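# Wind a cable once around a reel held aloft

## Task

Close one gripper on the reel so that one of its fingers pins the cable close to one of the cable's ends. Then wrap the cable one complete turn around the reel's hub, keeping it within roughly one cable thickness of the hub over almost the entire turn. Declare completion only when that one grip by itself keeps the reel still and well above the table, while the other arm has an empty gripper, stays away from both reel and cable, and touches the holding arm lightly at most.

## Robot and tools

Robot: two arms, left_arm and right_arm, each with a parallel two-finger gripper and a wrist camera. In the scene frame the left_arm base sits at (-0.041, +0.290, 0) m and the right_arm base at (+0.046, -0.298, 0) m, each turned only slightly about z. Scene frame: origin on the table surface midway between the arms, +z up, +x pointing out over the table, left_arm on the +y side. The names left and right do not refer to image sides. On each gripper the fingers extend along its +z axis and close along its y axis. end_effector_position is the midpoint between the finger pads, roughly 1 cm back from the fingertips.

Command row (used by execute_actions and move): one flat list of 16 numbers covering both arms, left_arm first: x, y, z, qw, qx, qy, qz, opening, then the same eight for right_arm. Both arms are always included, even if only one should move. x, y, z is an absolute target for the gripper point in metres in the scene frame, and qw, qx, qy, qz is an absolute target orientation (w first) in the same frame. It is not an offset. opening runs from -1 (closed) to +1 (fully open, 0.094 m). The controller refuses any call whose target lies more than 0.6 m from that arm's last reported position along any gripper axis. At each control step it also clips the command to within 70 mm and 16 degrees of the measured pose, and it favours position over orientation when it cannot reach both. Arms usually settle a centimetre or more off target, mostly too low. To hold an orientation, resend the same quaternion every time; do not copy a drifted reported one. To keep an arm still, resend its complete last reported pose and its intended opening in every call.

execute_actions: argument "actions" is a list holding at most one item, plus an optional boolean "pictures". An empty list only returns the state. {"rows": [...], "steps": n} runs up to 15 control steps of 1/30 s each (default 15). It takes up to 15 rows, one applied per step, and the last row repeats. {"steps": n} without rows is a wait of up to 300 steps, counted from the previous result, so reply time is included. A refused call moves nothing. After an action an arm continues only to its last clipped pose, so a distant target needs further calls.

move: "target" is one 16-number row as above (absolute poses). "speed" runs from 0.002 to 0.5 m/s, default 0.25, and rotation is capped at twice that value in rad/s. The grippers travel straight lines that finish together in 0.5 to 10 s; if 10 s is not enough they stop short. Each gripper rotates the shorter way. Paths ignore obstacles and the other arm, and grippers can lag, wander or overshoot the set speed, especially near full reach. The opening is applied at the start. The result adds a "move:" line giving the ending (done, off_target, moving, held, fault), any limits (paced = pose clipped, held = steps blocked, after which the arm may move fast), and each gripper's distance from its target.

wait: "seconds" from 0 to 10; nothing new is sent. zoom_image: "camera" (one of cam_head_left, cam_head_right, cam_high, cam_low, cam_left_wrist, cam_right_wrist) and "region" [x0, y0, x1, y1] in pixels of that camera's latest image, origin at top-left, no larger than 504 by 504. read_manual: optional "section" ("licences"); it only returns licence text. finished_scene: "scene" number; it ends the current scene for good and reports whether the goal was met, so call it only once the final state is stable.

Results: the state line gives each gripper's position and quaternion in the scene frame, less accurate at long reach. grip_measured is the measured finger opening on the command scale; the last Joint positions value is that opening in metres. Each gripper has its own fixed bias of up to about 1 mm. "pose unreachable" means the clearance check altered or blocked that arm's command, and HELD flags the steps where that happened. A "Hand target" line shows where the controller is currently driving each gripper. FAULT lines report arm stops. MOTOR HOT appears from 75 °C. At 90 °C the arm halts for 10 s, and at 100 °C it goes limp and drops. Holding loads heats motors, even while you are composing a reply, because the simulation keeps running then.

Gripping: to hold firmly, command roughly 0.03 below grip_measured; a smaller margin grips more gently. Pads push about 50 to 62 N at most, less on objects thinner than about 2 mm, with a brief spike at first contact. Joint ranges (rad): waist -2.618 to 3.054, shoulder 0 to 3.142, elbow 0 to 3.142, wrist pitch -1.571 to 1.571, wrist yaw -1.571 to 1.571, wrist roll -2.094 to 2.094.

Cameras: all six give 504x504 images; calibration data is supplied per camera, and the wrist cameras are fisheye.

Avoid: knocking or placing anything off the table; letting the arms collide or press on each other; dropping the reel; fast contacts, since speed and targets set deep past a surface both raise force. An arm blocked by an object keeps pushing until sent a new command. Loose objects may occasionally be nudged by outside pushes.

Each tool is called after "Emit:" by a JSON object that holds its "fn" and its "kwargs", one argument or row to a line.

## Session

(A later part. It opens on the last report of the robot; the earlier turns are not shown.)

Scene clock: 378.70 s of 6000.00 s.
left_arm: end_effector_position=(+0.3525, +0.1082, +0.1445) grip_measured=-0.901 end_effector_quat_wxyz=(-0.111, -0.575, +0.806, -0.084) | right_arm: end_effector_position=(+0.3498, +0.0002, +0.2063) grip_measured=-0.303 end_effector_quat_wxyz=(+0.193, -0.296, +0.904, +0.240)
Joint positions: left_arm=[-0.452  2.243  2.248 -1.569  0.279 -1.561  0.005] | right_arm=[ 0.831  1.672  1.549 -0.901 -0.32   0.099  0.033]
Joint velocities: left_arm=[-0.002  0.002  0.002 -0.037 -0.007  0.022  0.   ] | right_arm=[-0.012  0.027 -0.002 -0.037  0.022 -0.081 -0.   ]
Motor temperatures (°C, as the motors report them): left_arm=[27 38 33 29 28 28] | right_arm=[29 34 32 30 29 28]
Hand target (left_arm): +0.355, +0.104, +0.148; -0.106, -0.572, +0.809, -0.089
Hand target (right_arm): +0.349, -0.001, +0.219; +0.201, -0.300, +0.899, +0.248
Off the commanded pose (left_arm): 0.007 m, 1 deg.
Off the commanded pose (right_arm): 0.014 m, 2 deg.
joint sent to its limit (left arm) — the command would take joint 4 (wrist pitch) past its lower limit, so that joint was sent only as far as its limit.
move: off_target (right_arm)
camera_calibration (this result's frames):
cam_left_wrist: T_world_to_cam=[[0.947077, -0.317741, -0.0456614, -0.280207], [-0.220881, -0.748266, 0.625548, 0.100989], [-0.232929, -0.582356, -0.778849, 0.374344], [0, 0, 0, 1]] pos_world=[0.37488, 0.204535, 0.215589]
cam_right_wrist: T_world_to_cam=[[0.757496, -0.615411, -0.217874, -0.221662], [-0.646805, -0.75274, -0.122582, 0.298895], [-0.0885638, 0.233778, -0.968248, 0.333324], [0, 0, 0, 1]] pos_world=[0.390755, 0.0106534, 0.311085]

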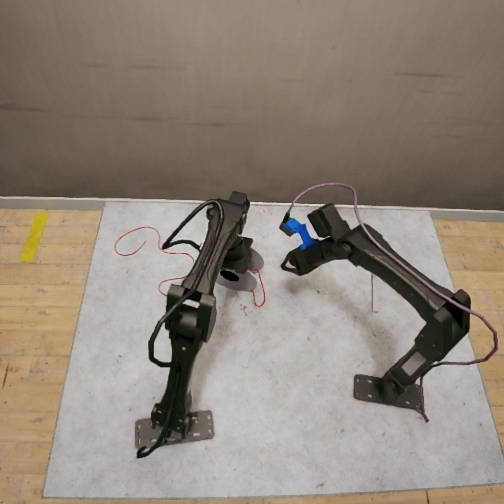

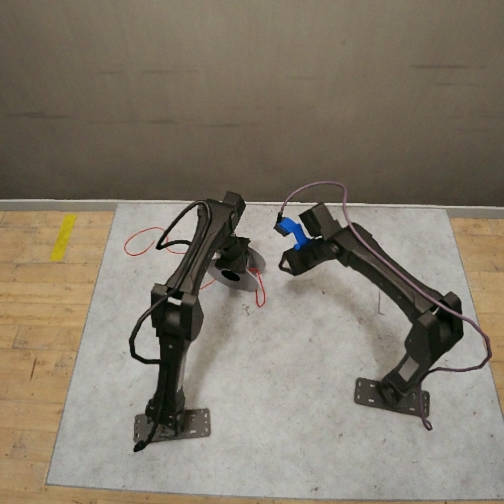

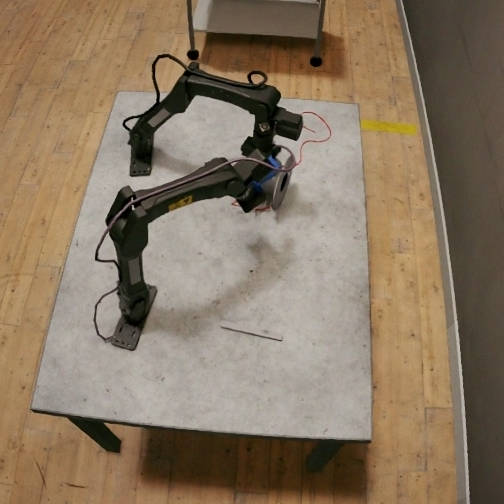

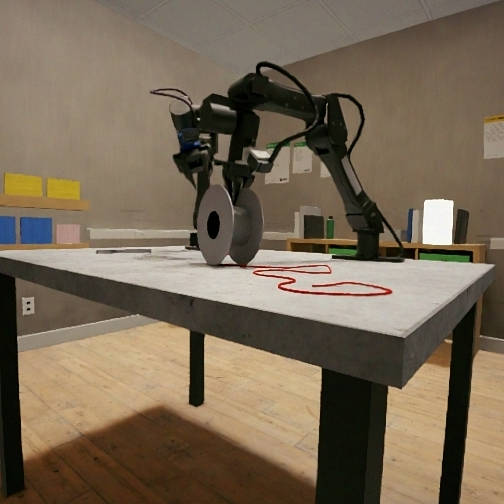

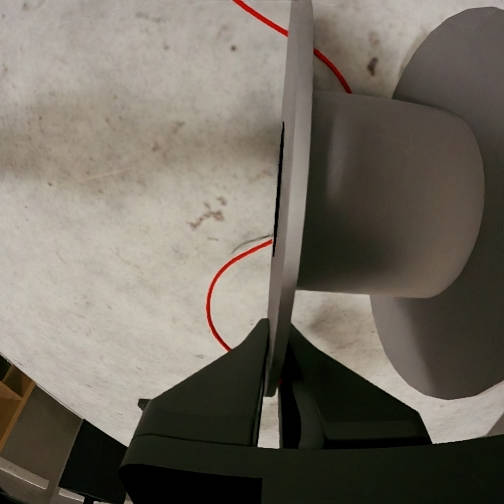

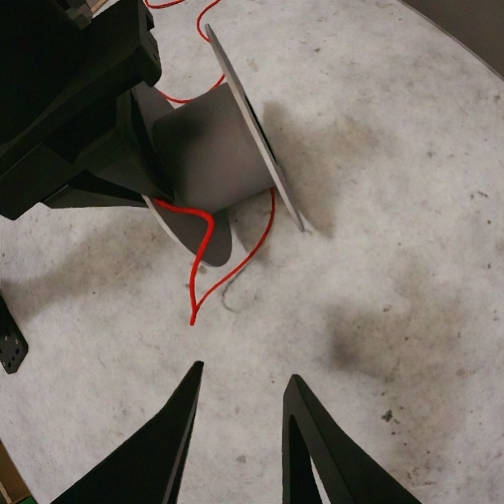

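Emit:
{"fn": "move", "kwargs": {
  "target": [0.33,0.12,0.34,0.22,0,0.975,0,-0.99,0.25,-0.22,0.2,0.5,-0.5,0.5,0.5,0.5],
  "speed": 0.15
}}

Scene clock: 391.07 s of 6000.00 s.
left_arm: end_effector_position=(+0.3350, +0.1188, +0.3110) grip_measured=-0.901 end_effector_quat_wxyz=(+0.247, +0.008, +0.969, -0.019) | right_arm: end_effector_position=(+0.2536, -0.2204, +0.1919) grip_measured=+0.497 end_effector_quat_wxyz=(+0.485, -0.469, +0.655, +0.340)
Joint positions: left_arm=[-0.647  1.918  2.383 -1.573 -0.202 -0.452  0.005] | right_arm=[-0.319  1.354  0.833 -1.546 -1.226 -2.103  0.07 ]
Joint velocities: left_arm=[ 0.007  0.017 -0.007 -0.007 -0.007 -0.051  0.   ] | right_arm=[ 0.002  0.007 -0.012  0.037  0.051 -0.007 -0.   ]
Motor temperatures (°C, as the motors report them): left_arm=[27 39 34 29 28 28] | right_arm=[29 33 32 30 29 28]
Hand target (left_arm): +0.329, +0.121, +0.338; +0.283, +0.009, +0.959, -0.030
Hand target (right_arm): +0.249, -0.219, +0.192; +0.487, -0.466, +0.657, +0.339
Off the commanded pose (left_arm): 0.029 m, 4 deg.
Off the commanded pose (right_arm): 0.009 m, 26 deg; orientation clipped at the last step of the last action.
joint sent to its limit (left arm) — the command would take joint 4 (wrist pitch) past its lower limit, so that joint was sent only as far as its limit.
joint sent to its limit (right arm) — the command would take joint 4 (wrist pitch) past its lower limit and joint 6 (wrist roll) past its lower limit, so those joints were sent only as far as their limits.
move: off_target (left_arm, right_arm); limits=paced
camera_calibration (this result's frames):
cam_left_wrist: T_world_to_cam=[[0.0173591, -0.999849, -0.0001741, 0.125644], [-0.994724, -0.0172525, -0.101122, 0.399237], [0.101104, 0.00192857, -0.994874, 0.391908], [0, 0, 0, 1]] pos_world=[0.355327, 0.131757, 0.430292]
cam_right_wrist: T_world_to_cam=[[0.942862, -0.273626, 0.190103, -0.337559], [-0.0629401, -0.70657, -0.704838, 0.0427289], [0.327183, 0.6526, -0.683421, 0.294661], [0, 0, 0, 1]] pos_world=[0.224553, -0.25447, 0.295665]

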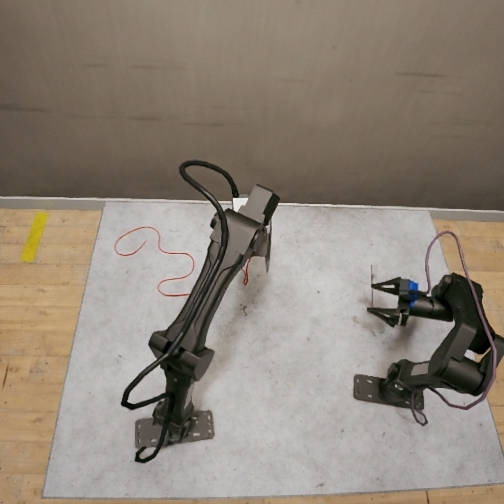

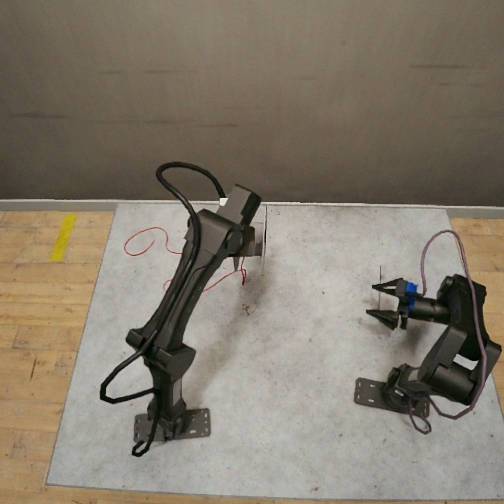

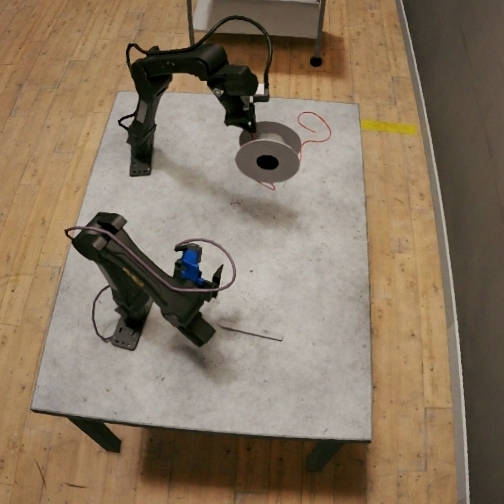

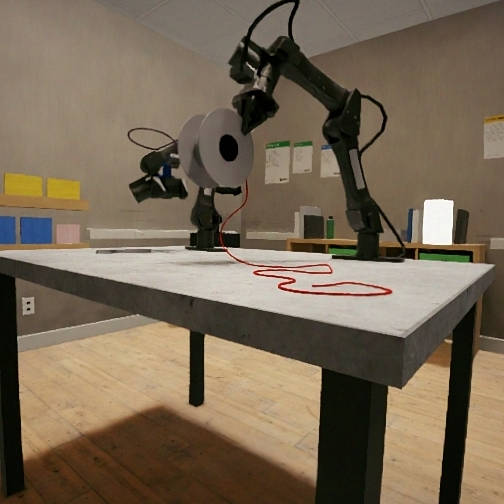

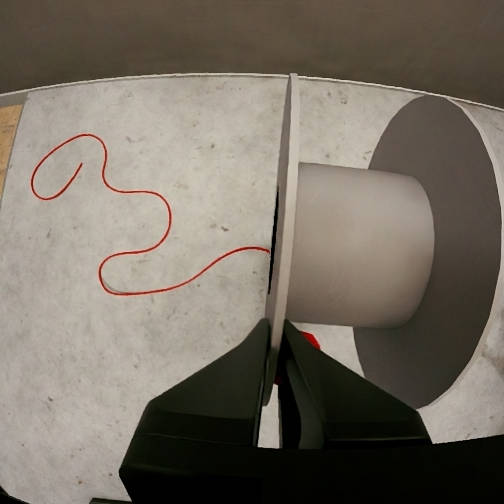

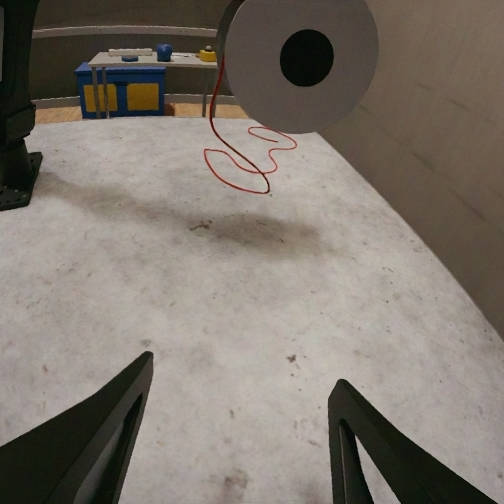

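Emit:
{"fn": "move", "kwargs": {
  "target": [0.24,0.03,0.36,0.28,0,0.96,0,-0.99,0.25,-0.2,0.12,0.2,-0.55,0.8,0.14,0.6],
  "speed": 0.2
}}

Scene clock: 397.73 s of 6000.00 s.
left_arm: end_effector_position=(+0.2411, +0.0214, +0.3444) grip_measured=-0.901 end_effector_quat_wxyz=(+0.318, +0.028, +0.946, -0.054) | right_arm: end_effector_position=(+0.2470, -0.2030, +0.1172) grip_measured=+0.597 end_effector_quat_wxyz=(+0.197, -0.548, +0.799, +0.151)
Joint positions: left_arm=[-1.088  1.817  2.329 -1.573 -0.434 -0.783  0.005] | right_arm=[ 0.262  1.135  0.833 -1.063 -0.46  -1.08   0.075]
Joint velocities: left_arm=[-0.007 -0.012 -0.027 -0.066 -0.066 -0.022  0.   ] | right_arm=[ 0.002 -0.007  0.012  0.022 -0.037 -0.051  0.   ]
Motor temperatures (°C, as the motors report them): left_arm=[27 39 33 30 28 28] | right_arm=[29 33 32 29 29 28]
Hand target (left_arm): +0.238, +0.032, +0.359; +0.339, +0.017, +0.939, -0.058
Hand target (right_arm): +0.253, -0.200, +0.123; +0.204, -0.550, +0.797, +0.148
Off the commanded pose (left_arm): 0.018 m, 8 deg.
Off the commanded pose (right_arm): 0.005 m, 1 deg.
joint sent to its limit (left arm) — the command would take joint 4 (wrist pitch) past its lower limit, so that joint was sent only as far as its limit.
move: off_target (left_arm)
camera_calibration (this result's frames):
cam_left_wrist: T_world_to_cam=[[-0.0404501, -0.997508, 0.0578143, 0.023862], [-0.968595, 0.0249392, -0.247391, 0.350744], [0.245332, -0.0660056, -0.967189, 0.391972], [0, 0, 0, 1]] pos_world=[0.244531, 0.0409276, 0.464502]
cam_right_wrist: T_world_to_cam=[[0.97806, -0.19657, 0.068981, -0.291288], [-0.19462, -0.980289, -0.0340018, -0.0996852], [0.0743051, 0.0198308, -0.997038, 0.205228], [0, 0, 0, 1]] pos_world=[0.250247, -0.159049, 0.221324]

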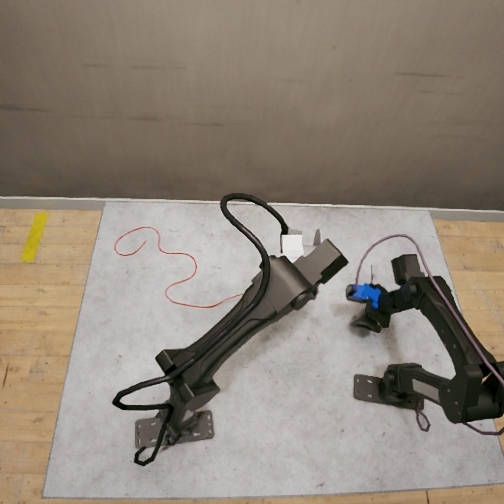

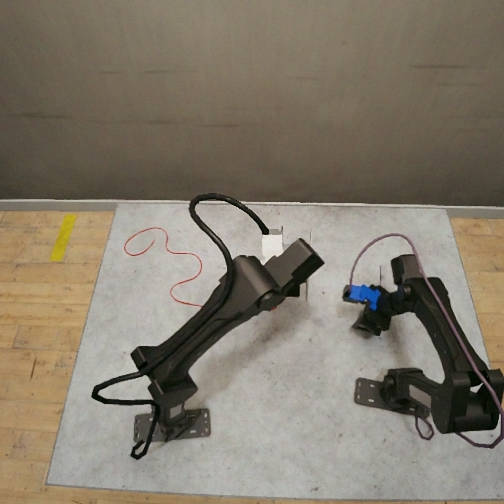

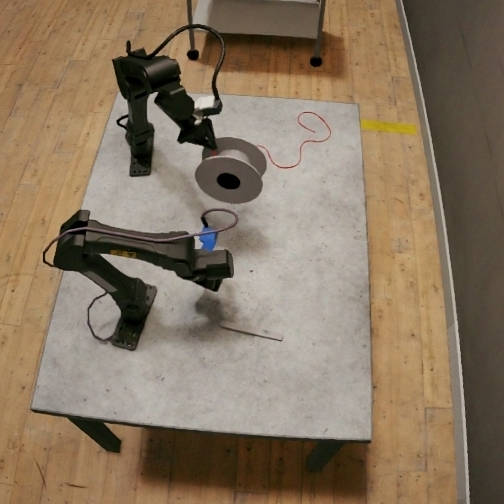

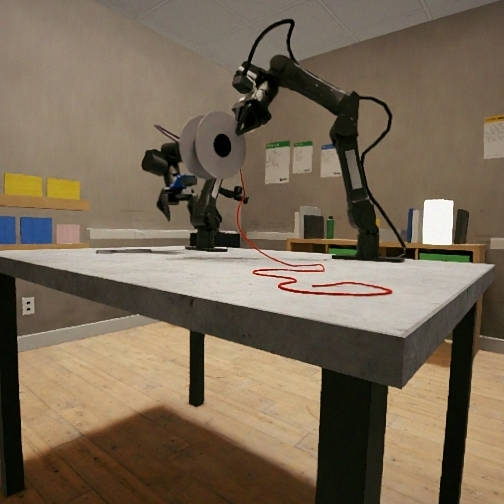

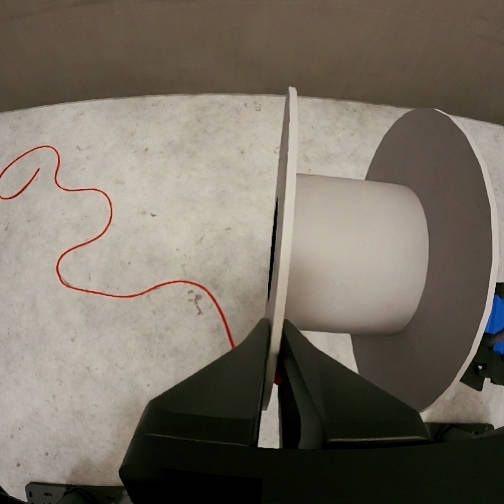

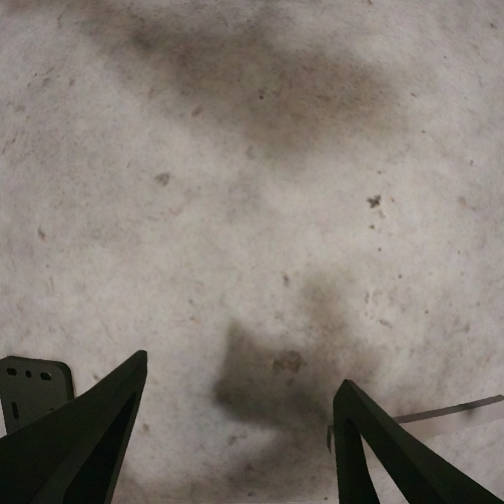

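Emit:
{"fn": "move", "kwargs": {
  "target": [0.24,0.03,0.36,0.33,0.02,0.94,-0.055,-0.99,0.25,-0.03,0.075,0.41,-0.494,0.71,0.285,0.8],
  "speed": 0.2
}}

Scene clock: 404.00 s of 6000.00 s.
left_arm: end_effector_position=(+0.2398, +0.0200, +0.3436) grip_measured=-0.901 end_effector_quat_wxyz=(+0.314, +0.031, +0.947, -0.057) | right_arm: end_effector_position=(+0.2549, -0.0272, +0.0892) grip_measured=+0.797 end_effector_quat_wxyz=(+0.428, -0.489, +0.703, +0.289)
Joint positions: left_arm=[-1.088  1.817  2.329 -1.573 -0.422 -0.78   0.005] | right_arm=[ 0.87   1.272  0.334  0.392 -0.454 -0.275  0.084]
Joint velocities: left_arm=[ 0.002 -0.007 -0.022  0.037  0.022 -0.007  0.001] | right_arm=[-0.012 -0.017 -0.017  0.051 -0.007  0.022 -0.   ]
Motor temperatures (°C, as the motors report them): left_arm=[27 38 33 30 28 28] | right_arm=[29 32 32 30 29 28]
Hand target (left_arm): +0.240, +0.030, +0.359; +0.336, +0.021, +0.940, -0.061
Hand target (right_arm): +0.249, -0.029, +0.079; +0.416, -0.489, +0.711, +0.289
Off the commanded pose (left_arm): 0.019 m, 2 deg.
Off the commanded pose (right_arm): 0.015 m, 2 deg.
joint sent to its limit (left arm) — the command would take joint 4 (wrist pitch) past its lower limit, so that joint was sent only as far as its limit.
move: off_target (left_arm, right_arm)
camera_calibration (this result's frames):
cam_left_wrist: T_world_to_cam=[[-0.0482721, -0.996917, 0.0618545, 0.0229266], [-0.970245, 0.0320904, -0.239988, 0.347065], [0.237263, -0.0715988, -0.968803, 0.39408], [0, 0, 0, 1]] pos_world=[0.244345, 0.0399341, 0.463659]
cam_right_wrist: T_world_to_cam=[[0.945692, -0.26995, 0.181089, -0.266248], [-0.123847, -0.814284, -0.5671, 0.107234], [0.300547, 0.513875, -0.803495, 0.111721], [0, 0, 0, 1]] pos_world=[0.231492, -0.0419653, 0.198794]

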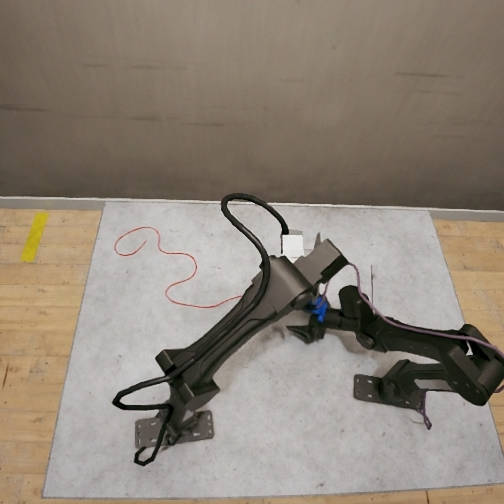

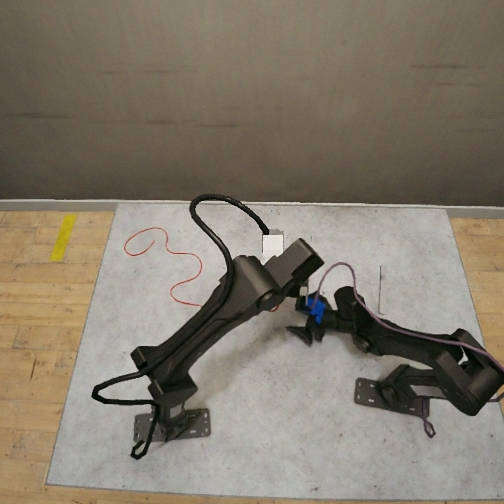

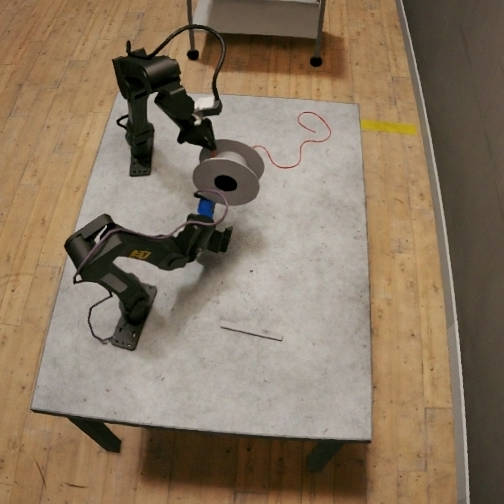

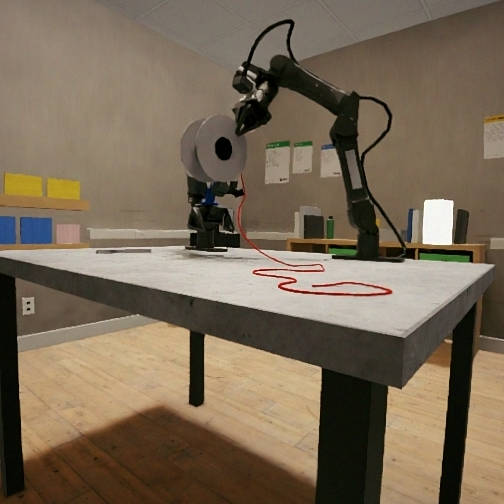

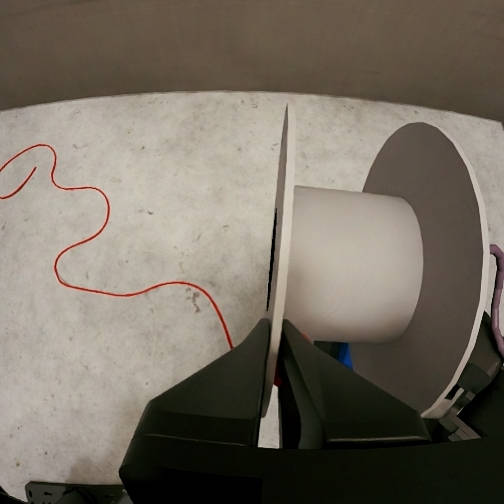

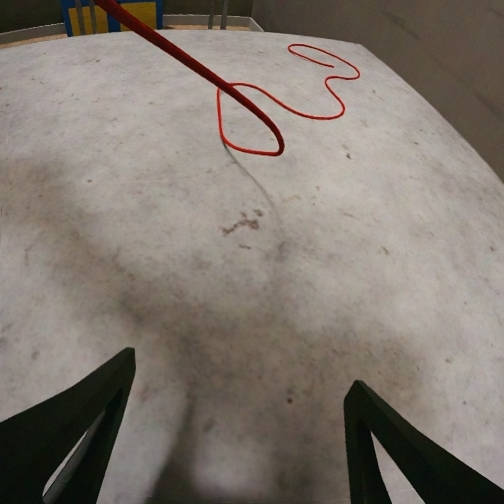

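Emit:
{"fn": "execute_actions", "kwargs": {
  "actions": []
}}

Scene clock: 414.17 s of 6000.00 s.
left_arm: end_effector_position=(+0.2399, +0.0201, +0.3437) grip_measured=-0.901 end_effector_quat_wxyz=(+0.314, +0.032, +0.947, -0.057) | right_arm: end_effector_position=(+0.2552, -0.0270, +0.0897) grip_measured=+0.797 end_effector_quat_wxyz=(+0.430, -0.488, +0.703, +0.289)
Joint positions: left_arm=[-1.088  1.817  2.329 -1.573 -0.423 -0.779  0.005] | right_arm=[ 0.87   1.272  0.334  0.395 -0.454 -0.274  0.084]
Joint velocities: left_arm=[-0.012  0.007 -0.007 -0.051 -0.022  0.022 -0.001] | right_arm=[-0.002  0.007  0.002 -0.022 -0.007 -0.022 -0.   ]
Motor temperatures (°C, as the motors report them): left_arm=[27 38 33 30 28 28] | right_arm=[29 31 31 31 29 28]
Hand target (left_arm): +0.240, +0.030, +0.359; +0.336, +0.022, +0.940, -0.061
Hand target (right_arm): +0.249, -0.029, +0.079; +0.416, -0.489, +0.711, +0.289
Off the commanded pose (left_arm): 0.019 m, 2 deg.
Off the commanded pose (right_arm): 0.016 m, 3 deg.
Steps of this call (steps 1 to 250: nothing new was sent; then 1.83 s passed at rest). Readings (end_effector_position):
1: left_arm (+0.2398, +0.0200, +0.3436) | right_arm (+0.2549, -0.0272, +0.0893)
2: left_arm (+0.2398, +0.0200, +0.3436) | right_arm (+0.2550, -0.0271, +0.0894)
4: left_arm (+0.2399, +0.0201, +0.3437) | right_arm (+0.2551, -0.0271, +0.0895)
8: left_arm (+0.2399, +0.0201, +0.3437) | right_arm (+0.2552, -0.0270, +0.0896)
250: the state above
camera_calibration (this result's frames):
cam_left_wrist: T_world_to_cam=[[-0.0485462, -0.996957, 0.0609914, 0.0233843], [-0.970083, 0.0325192, -0.240584, 0.347315], [0.237869, -0.0708462, -0.96871, 0.393921], [0, 0, 0, 1]] pos_world=[0.244358, 0.0399265, 0.463727]
cam_right_wrist: T_world_to_cam=[[0.945223, -0.270916, 0.182093, -0.266581], [-0.12351, -0.813193, -0.568737, 0.10779], [0.302157, 0.515093, -0.80211, 0.11145], [0, 0, 0, 1]] pos_world=[0.231616, -0.041974, 0.199242]

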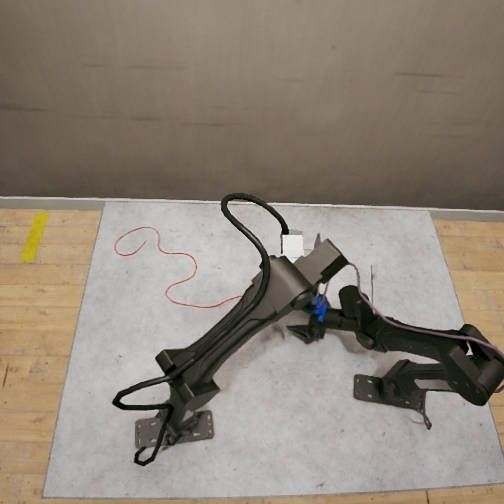

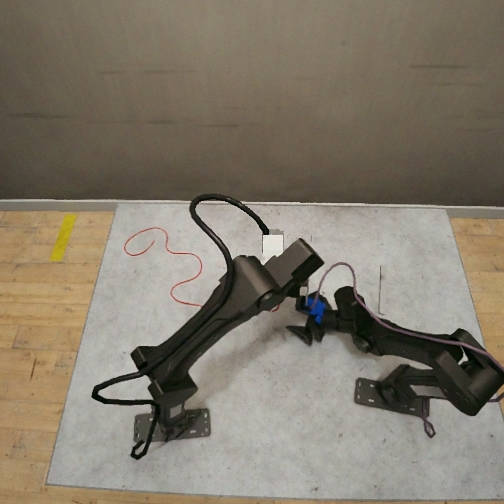

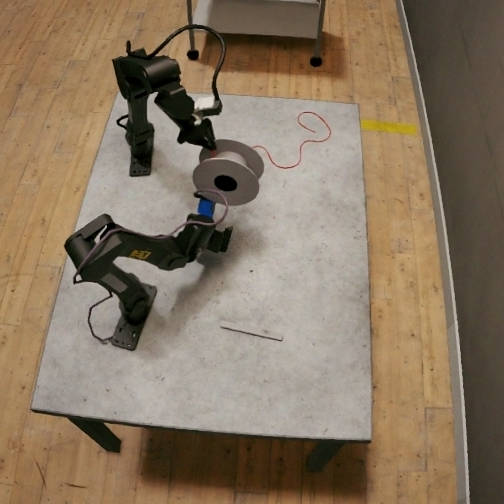

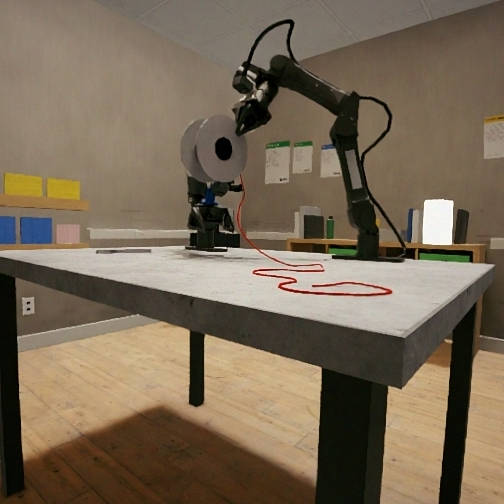

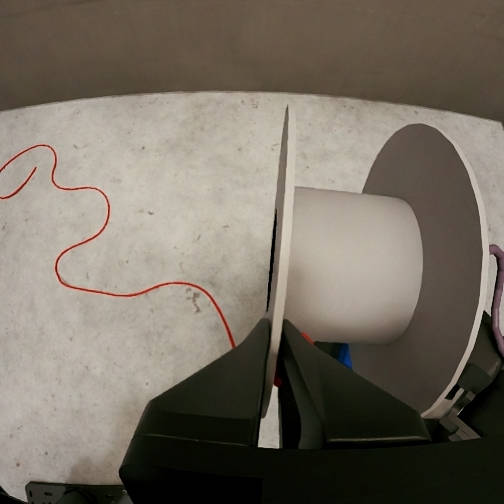

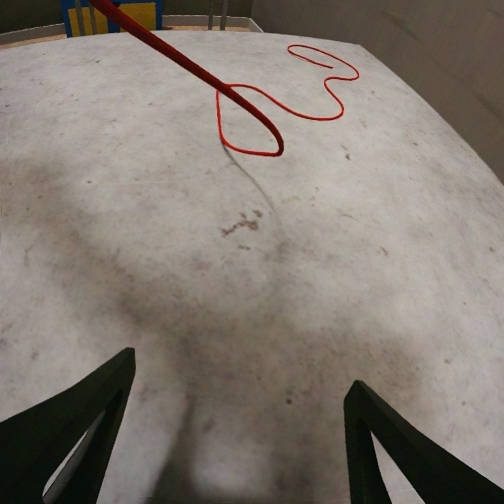

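Emit:
{"fn": "move", "kwargs": {
  "target": [0.25,0.0,0.42,0.33,0.02,0.94,-0.055,-0.99,0.27,-0.03,0.075,0.41,-0.494,0.71,0.285,0.8],
  "speed": 0.1
}}

Scene clock: 422.90 s of 6000.00 s.
left_arm: end_effector_position=(+0.2510, -0.0032, +0.4046) grip_measured=-0.901 end_effector_quat_wxyz=(+0.392, +0.045, +0.911, -0.119) | right_arm: end_effector_position=(+0.2663, -0.0324, +0.0719) grip_measured=+0.797 end_effector_quat_wxyz=(+0.411, -0.493, +0.714, +0.280)
Joint positions: left_arm=[-1.114  1.92   2.654 -1.572 -0.462 -0.705  0.005] | right_arm=[ 0.822  1.363  0.358  0.397 -0.485 -0.32   0.084]
Joint velocities: left_arm=[-0.007 -0.002  0.032 -0.037  0.022 -0.037 -0.   ] | right_arm=[ 0.007  0.002  0.007  0.007 -0.051  0.037  0.001]
Motor temperatures (°C, as the motors report them): left_arm=[27 38 33 31 28 28] | right_arm=[29 31 31 32 29 28]
Hand target (left_arm): +0.249, +0.000, +0.419; +0.411, +0.039, +0.902, -0.125
Hand target (right_arm): +0.270, -0.030, +0.075; +0.411, -0.495, +0.711, +0.285
Off the commanded pose (left_arm): 0.016 m, 11 deg.
Off the commanded pose (right_arm): 0.005 m, 1 deg.
joint sent to its limit (left arm) — the command would take joint 4 (wrist pitch) past its lower limit, so that joint was sent only as far as its limit.
After step 180, 1.40 s passed at rest.
move: off_target (left_arm)
camera_calibration (this result's frames):
cam_left_wrist: T_world_to_cam=[[-0.124928, -0.97862, 0.16339, -0.025239], [-0.913762, 0.0493228, -0.403244, 0.425199], [0.386564, -0.199676, -0.900388, 0.383328], [0, 0, 0, 1]] pos_world=[0.237197, 0.0308701, 0.520727]
cam_right_wrist: T_world_to_cam=[[0.949835, -0.263046, 0.169177, -0.275282], [-0.136751, -0.835788, -0.53175, 0.0947857], [0.281271, 0.48194, -0.829832, 0.103069], [0, 0, 0, 1]] pos_world=[0.245445, -0.042864, 0.182504]

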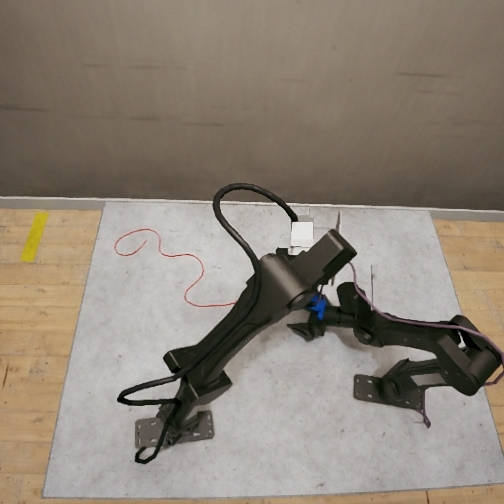

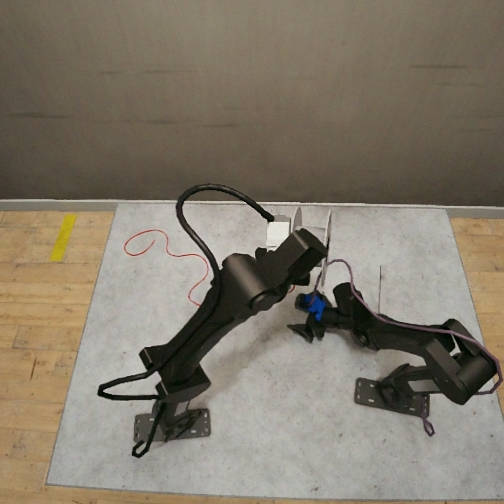

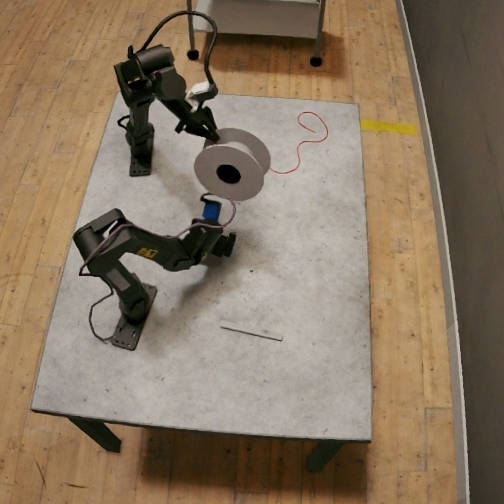

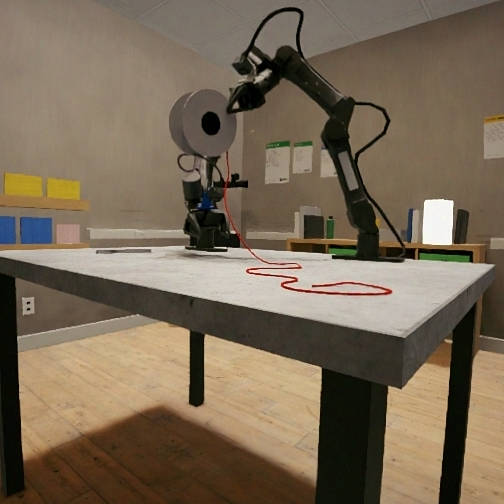

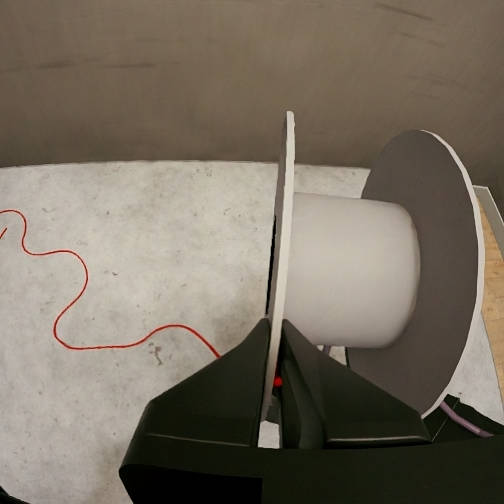

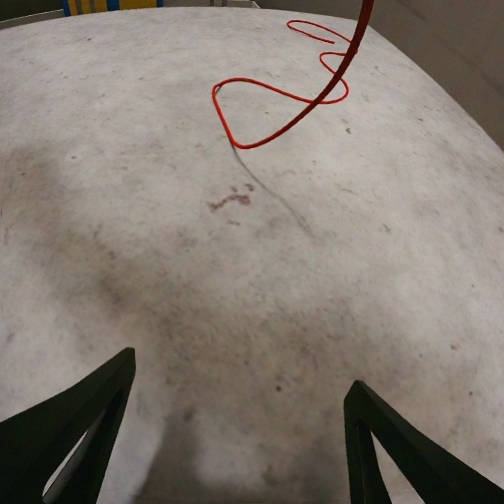

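Emit:
{"fn": "move", "kwargs": {
  "target": [0.25,0.0,0.42,0.4,0.04,0.905,-0.12,-0.99,0.32,0.08,0.045,0.314,-0.527,0.758,0.218,0.8],
  "speed": 0.15
}}

Scene clock: 427.37 s of 6000.00 s.
left_arm: end_effector_position=(+0.2500, -0.0044, +0.4041) grip_measured=-0.901 end_effector_quat_wxyz=(+0.389, +0.052, +0.912, -0.120) | right_arm: end_effector_position=(+0.3200, +0.0774, +0.0496) grip_measured=+0.797 end_effector_quat_wxyz=(+0.321, -0.528, +0.754, +0.224)
Joint positions: left_arm=[-1.114  1.92   2.654 -1.572 -0.453 -0.695  0.005] | right_arm=[ 1.024  1.843  0.971  0.067 -0.274 -0.276  0.084]
Joint velocities: left_arm=[-0.017  0.007 -0.007  0.022 -0.037 -0.037 -0.001] | right_arm=[ 0.007 -0.002  0.002 -0.007  0.022  0.037 -0.   ]
Motor temperatures (°C, as the motors report them): left_arm=[27 37 33 31 28 28] | right_arm=[29 31 31 32 29 28]
Hand target (left_arm): +0.250, +0.001, +0.419; +0.409, +0.042, +0.902, -0.128
Hand target (right_arm): +0.320, +0.081, +0.047; +0.314, -0.528, +0.758, +0.222
Off the commanded pose (left_arm): 0.016 m, 2 deg.
Off the commanded pose (right_arm): 0.005 m, 1 deg.
joint sent to its limit (left arm) — the command would take joint 4 (wrist pitch) past its lower limit, so that joint was sent only as far as its limit.
move: off_target (left_arm)
camera_calibration (this result's frames):
cam_left_wrist: T_world_to_cam=[[-0.137143, -0.977475, 0.160417, -0.0221964], [-0.914256, 0.0625827, -0.400274, 0.423154], [0.381219, -0.201557, -0.902246, 0.38505], [0, 0, 0, 1]] pos_world=[0.237039, 0.029431, 0.520348]
cam_right_wrist: T_world_to_cam=[[0.966462, -0.215803, 0.139212, -0.30117], [-0.161694, -0.932491, -0.322981, 0.187174], [0.199514, 0.289639, -0.936111, 0.0628181], [0, 0, 0, 1]] pos_world=[0.308801, 0.0913506, 0.161185]

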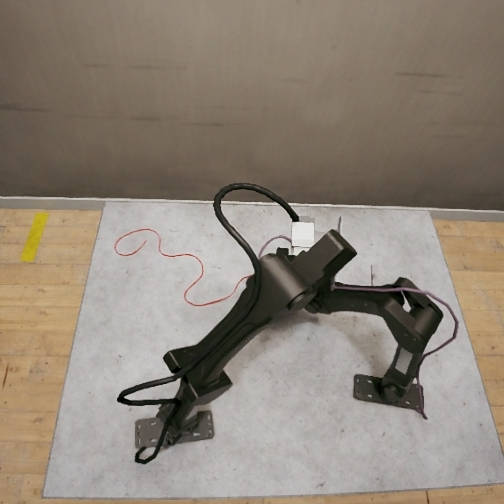

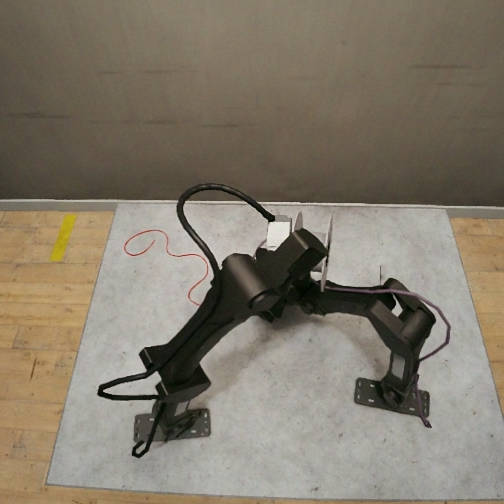

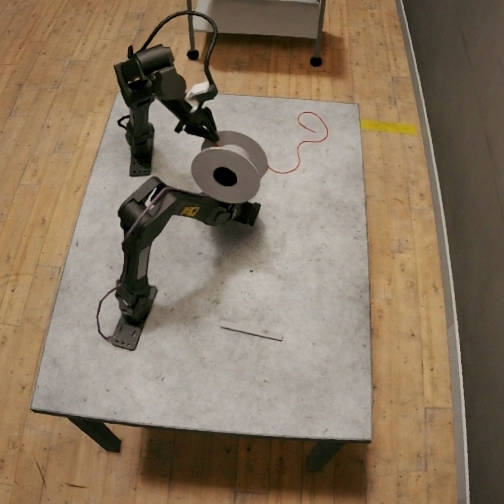

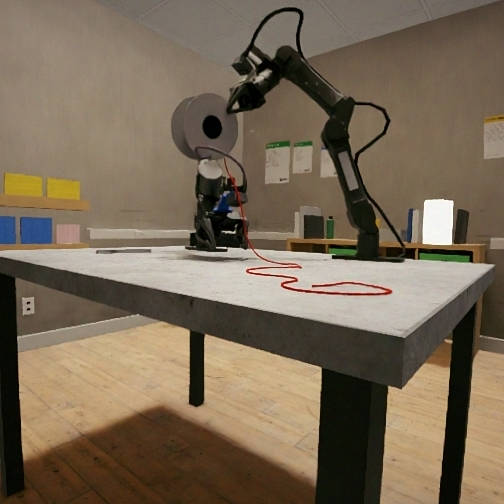

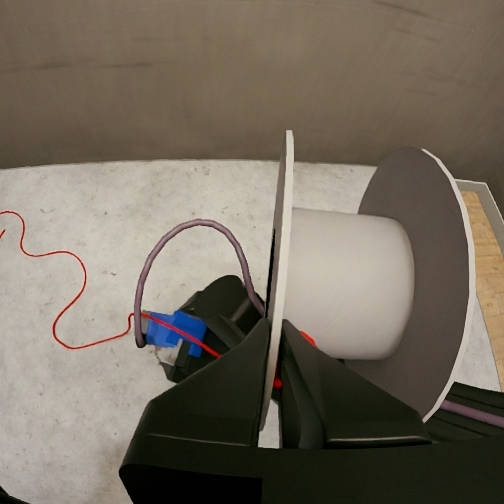

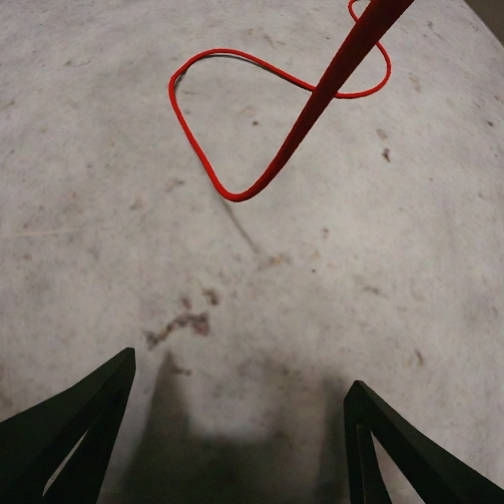

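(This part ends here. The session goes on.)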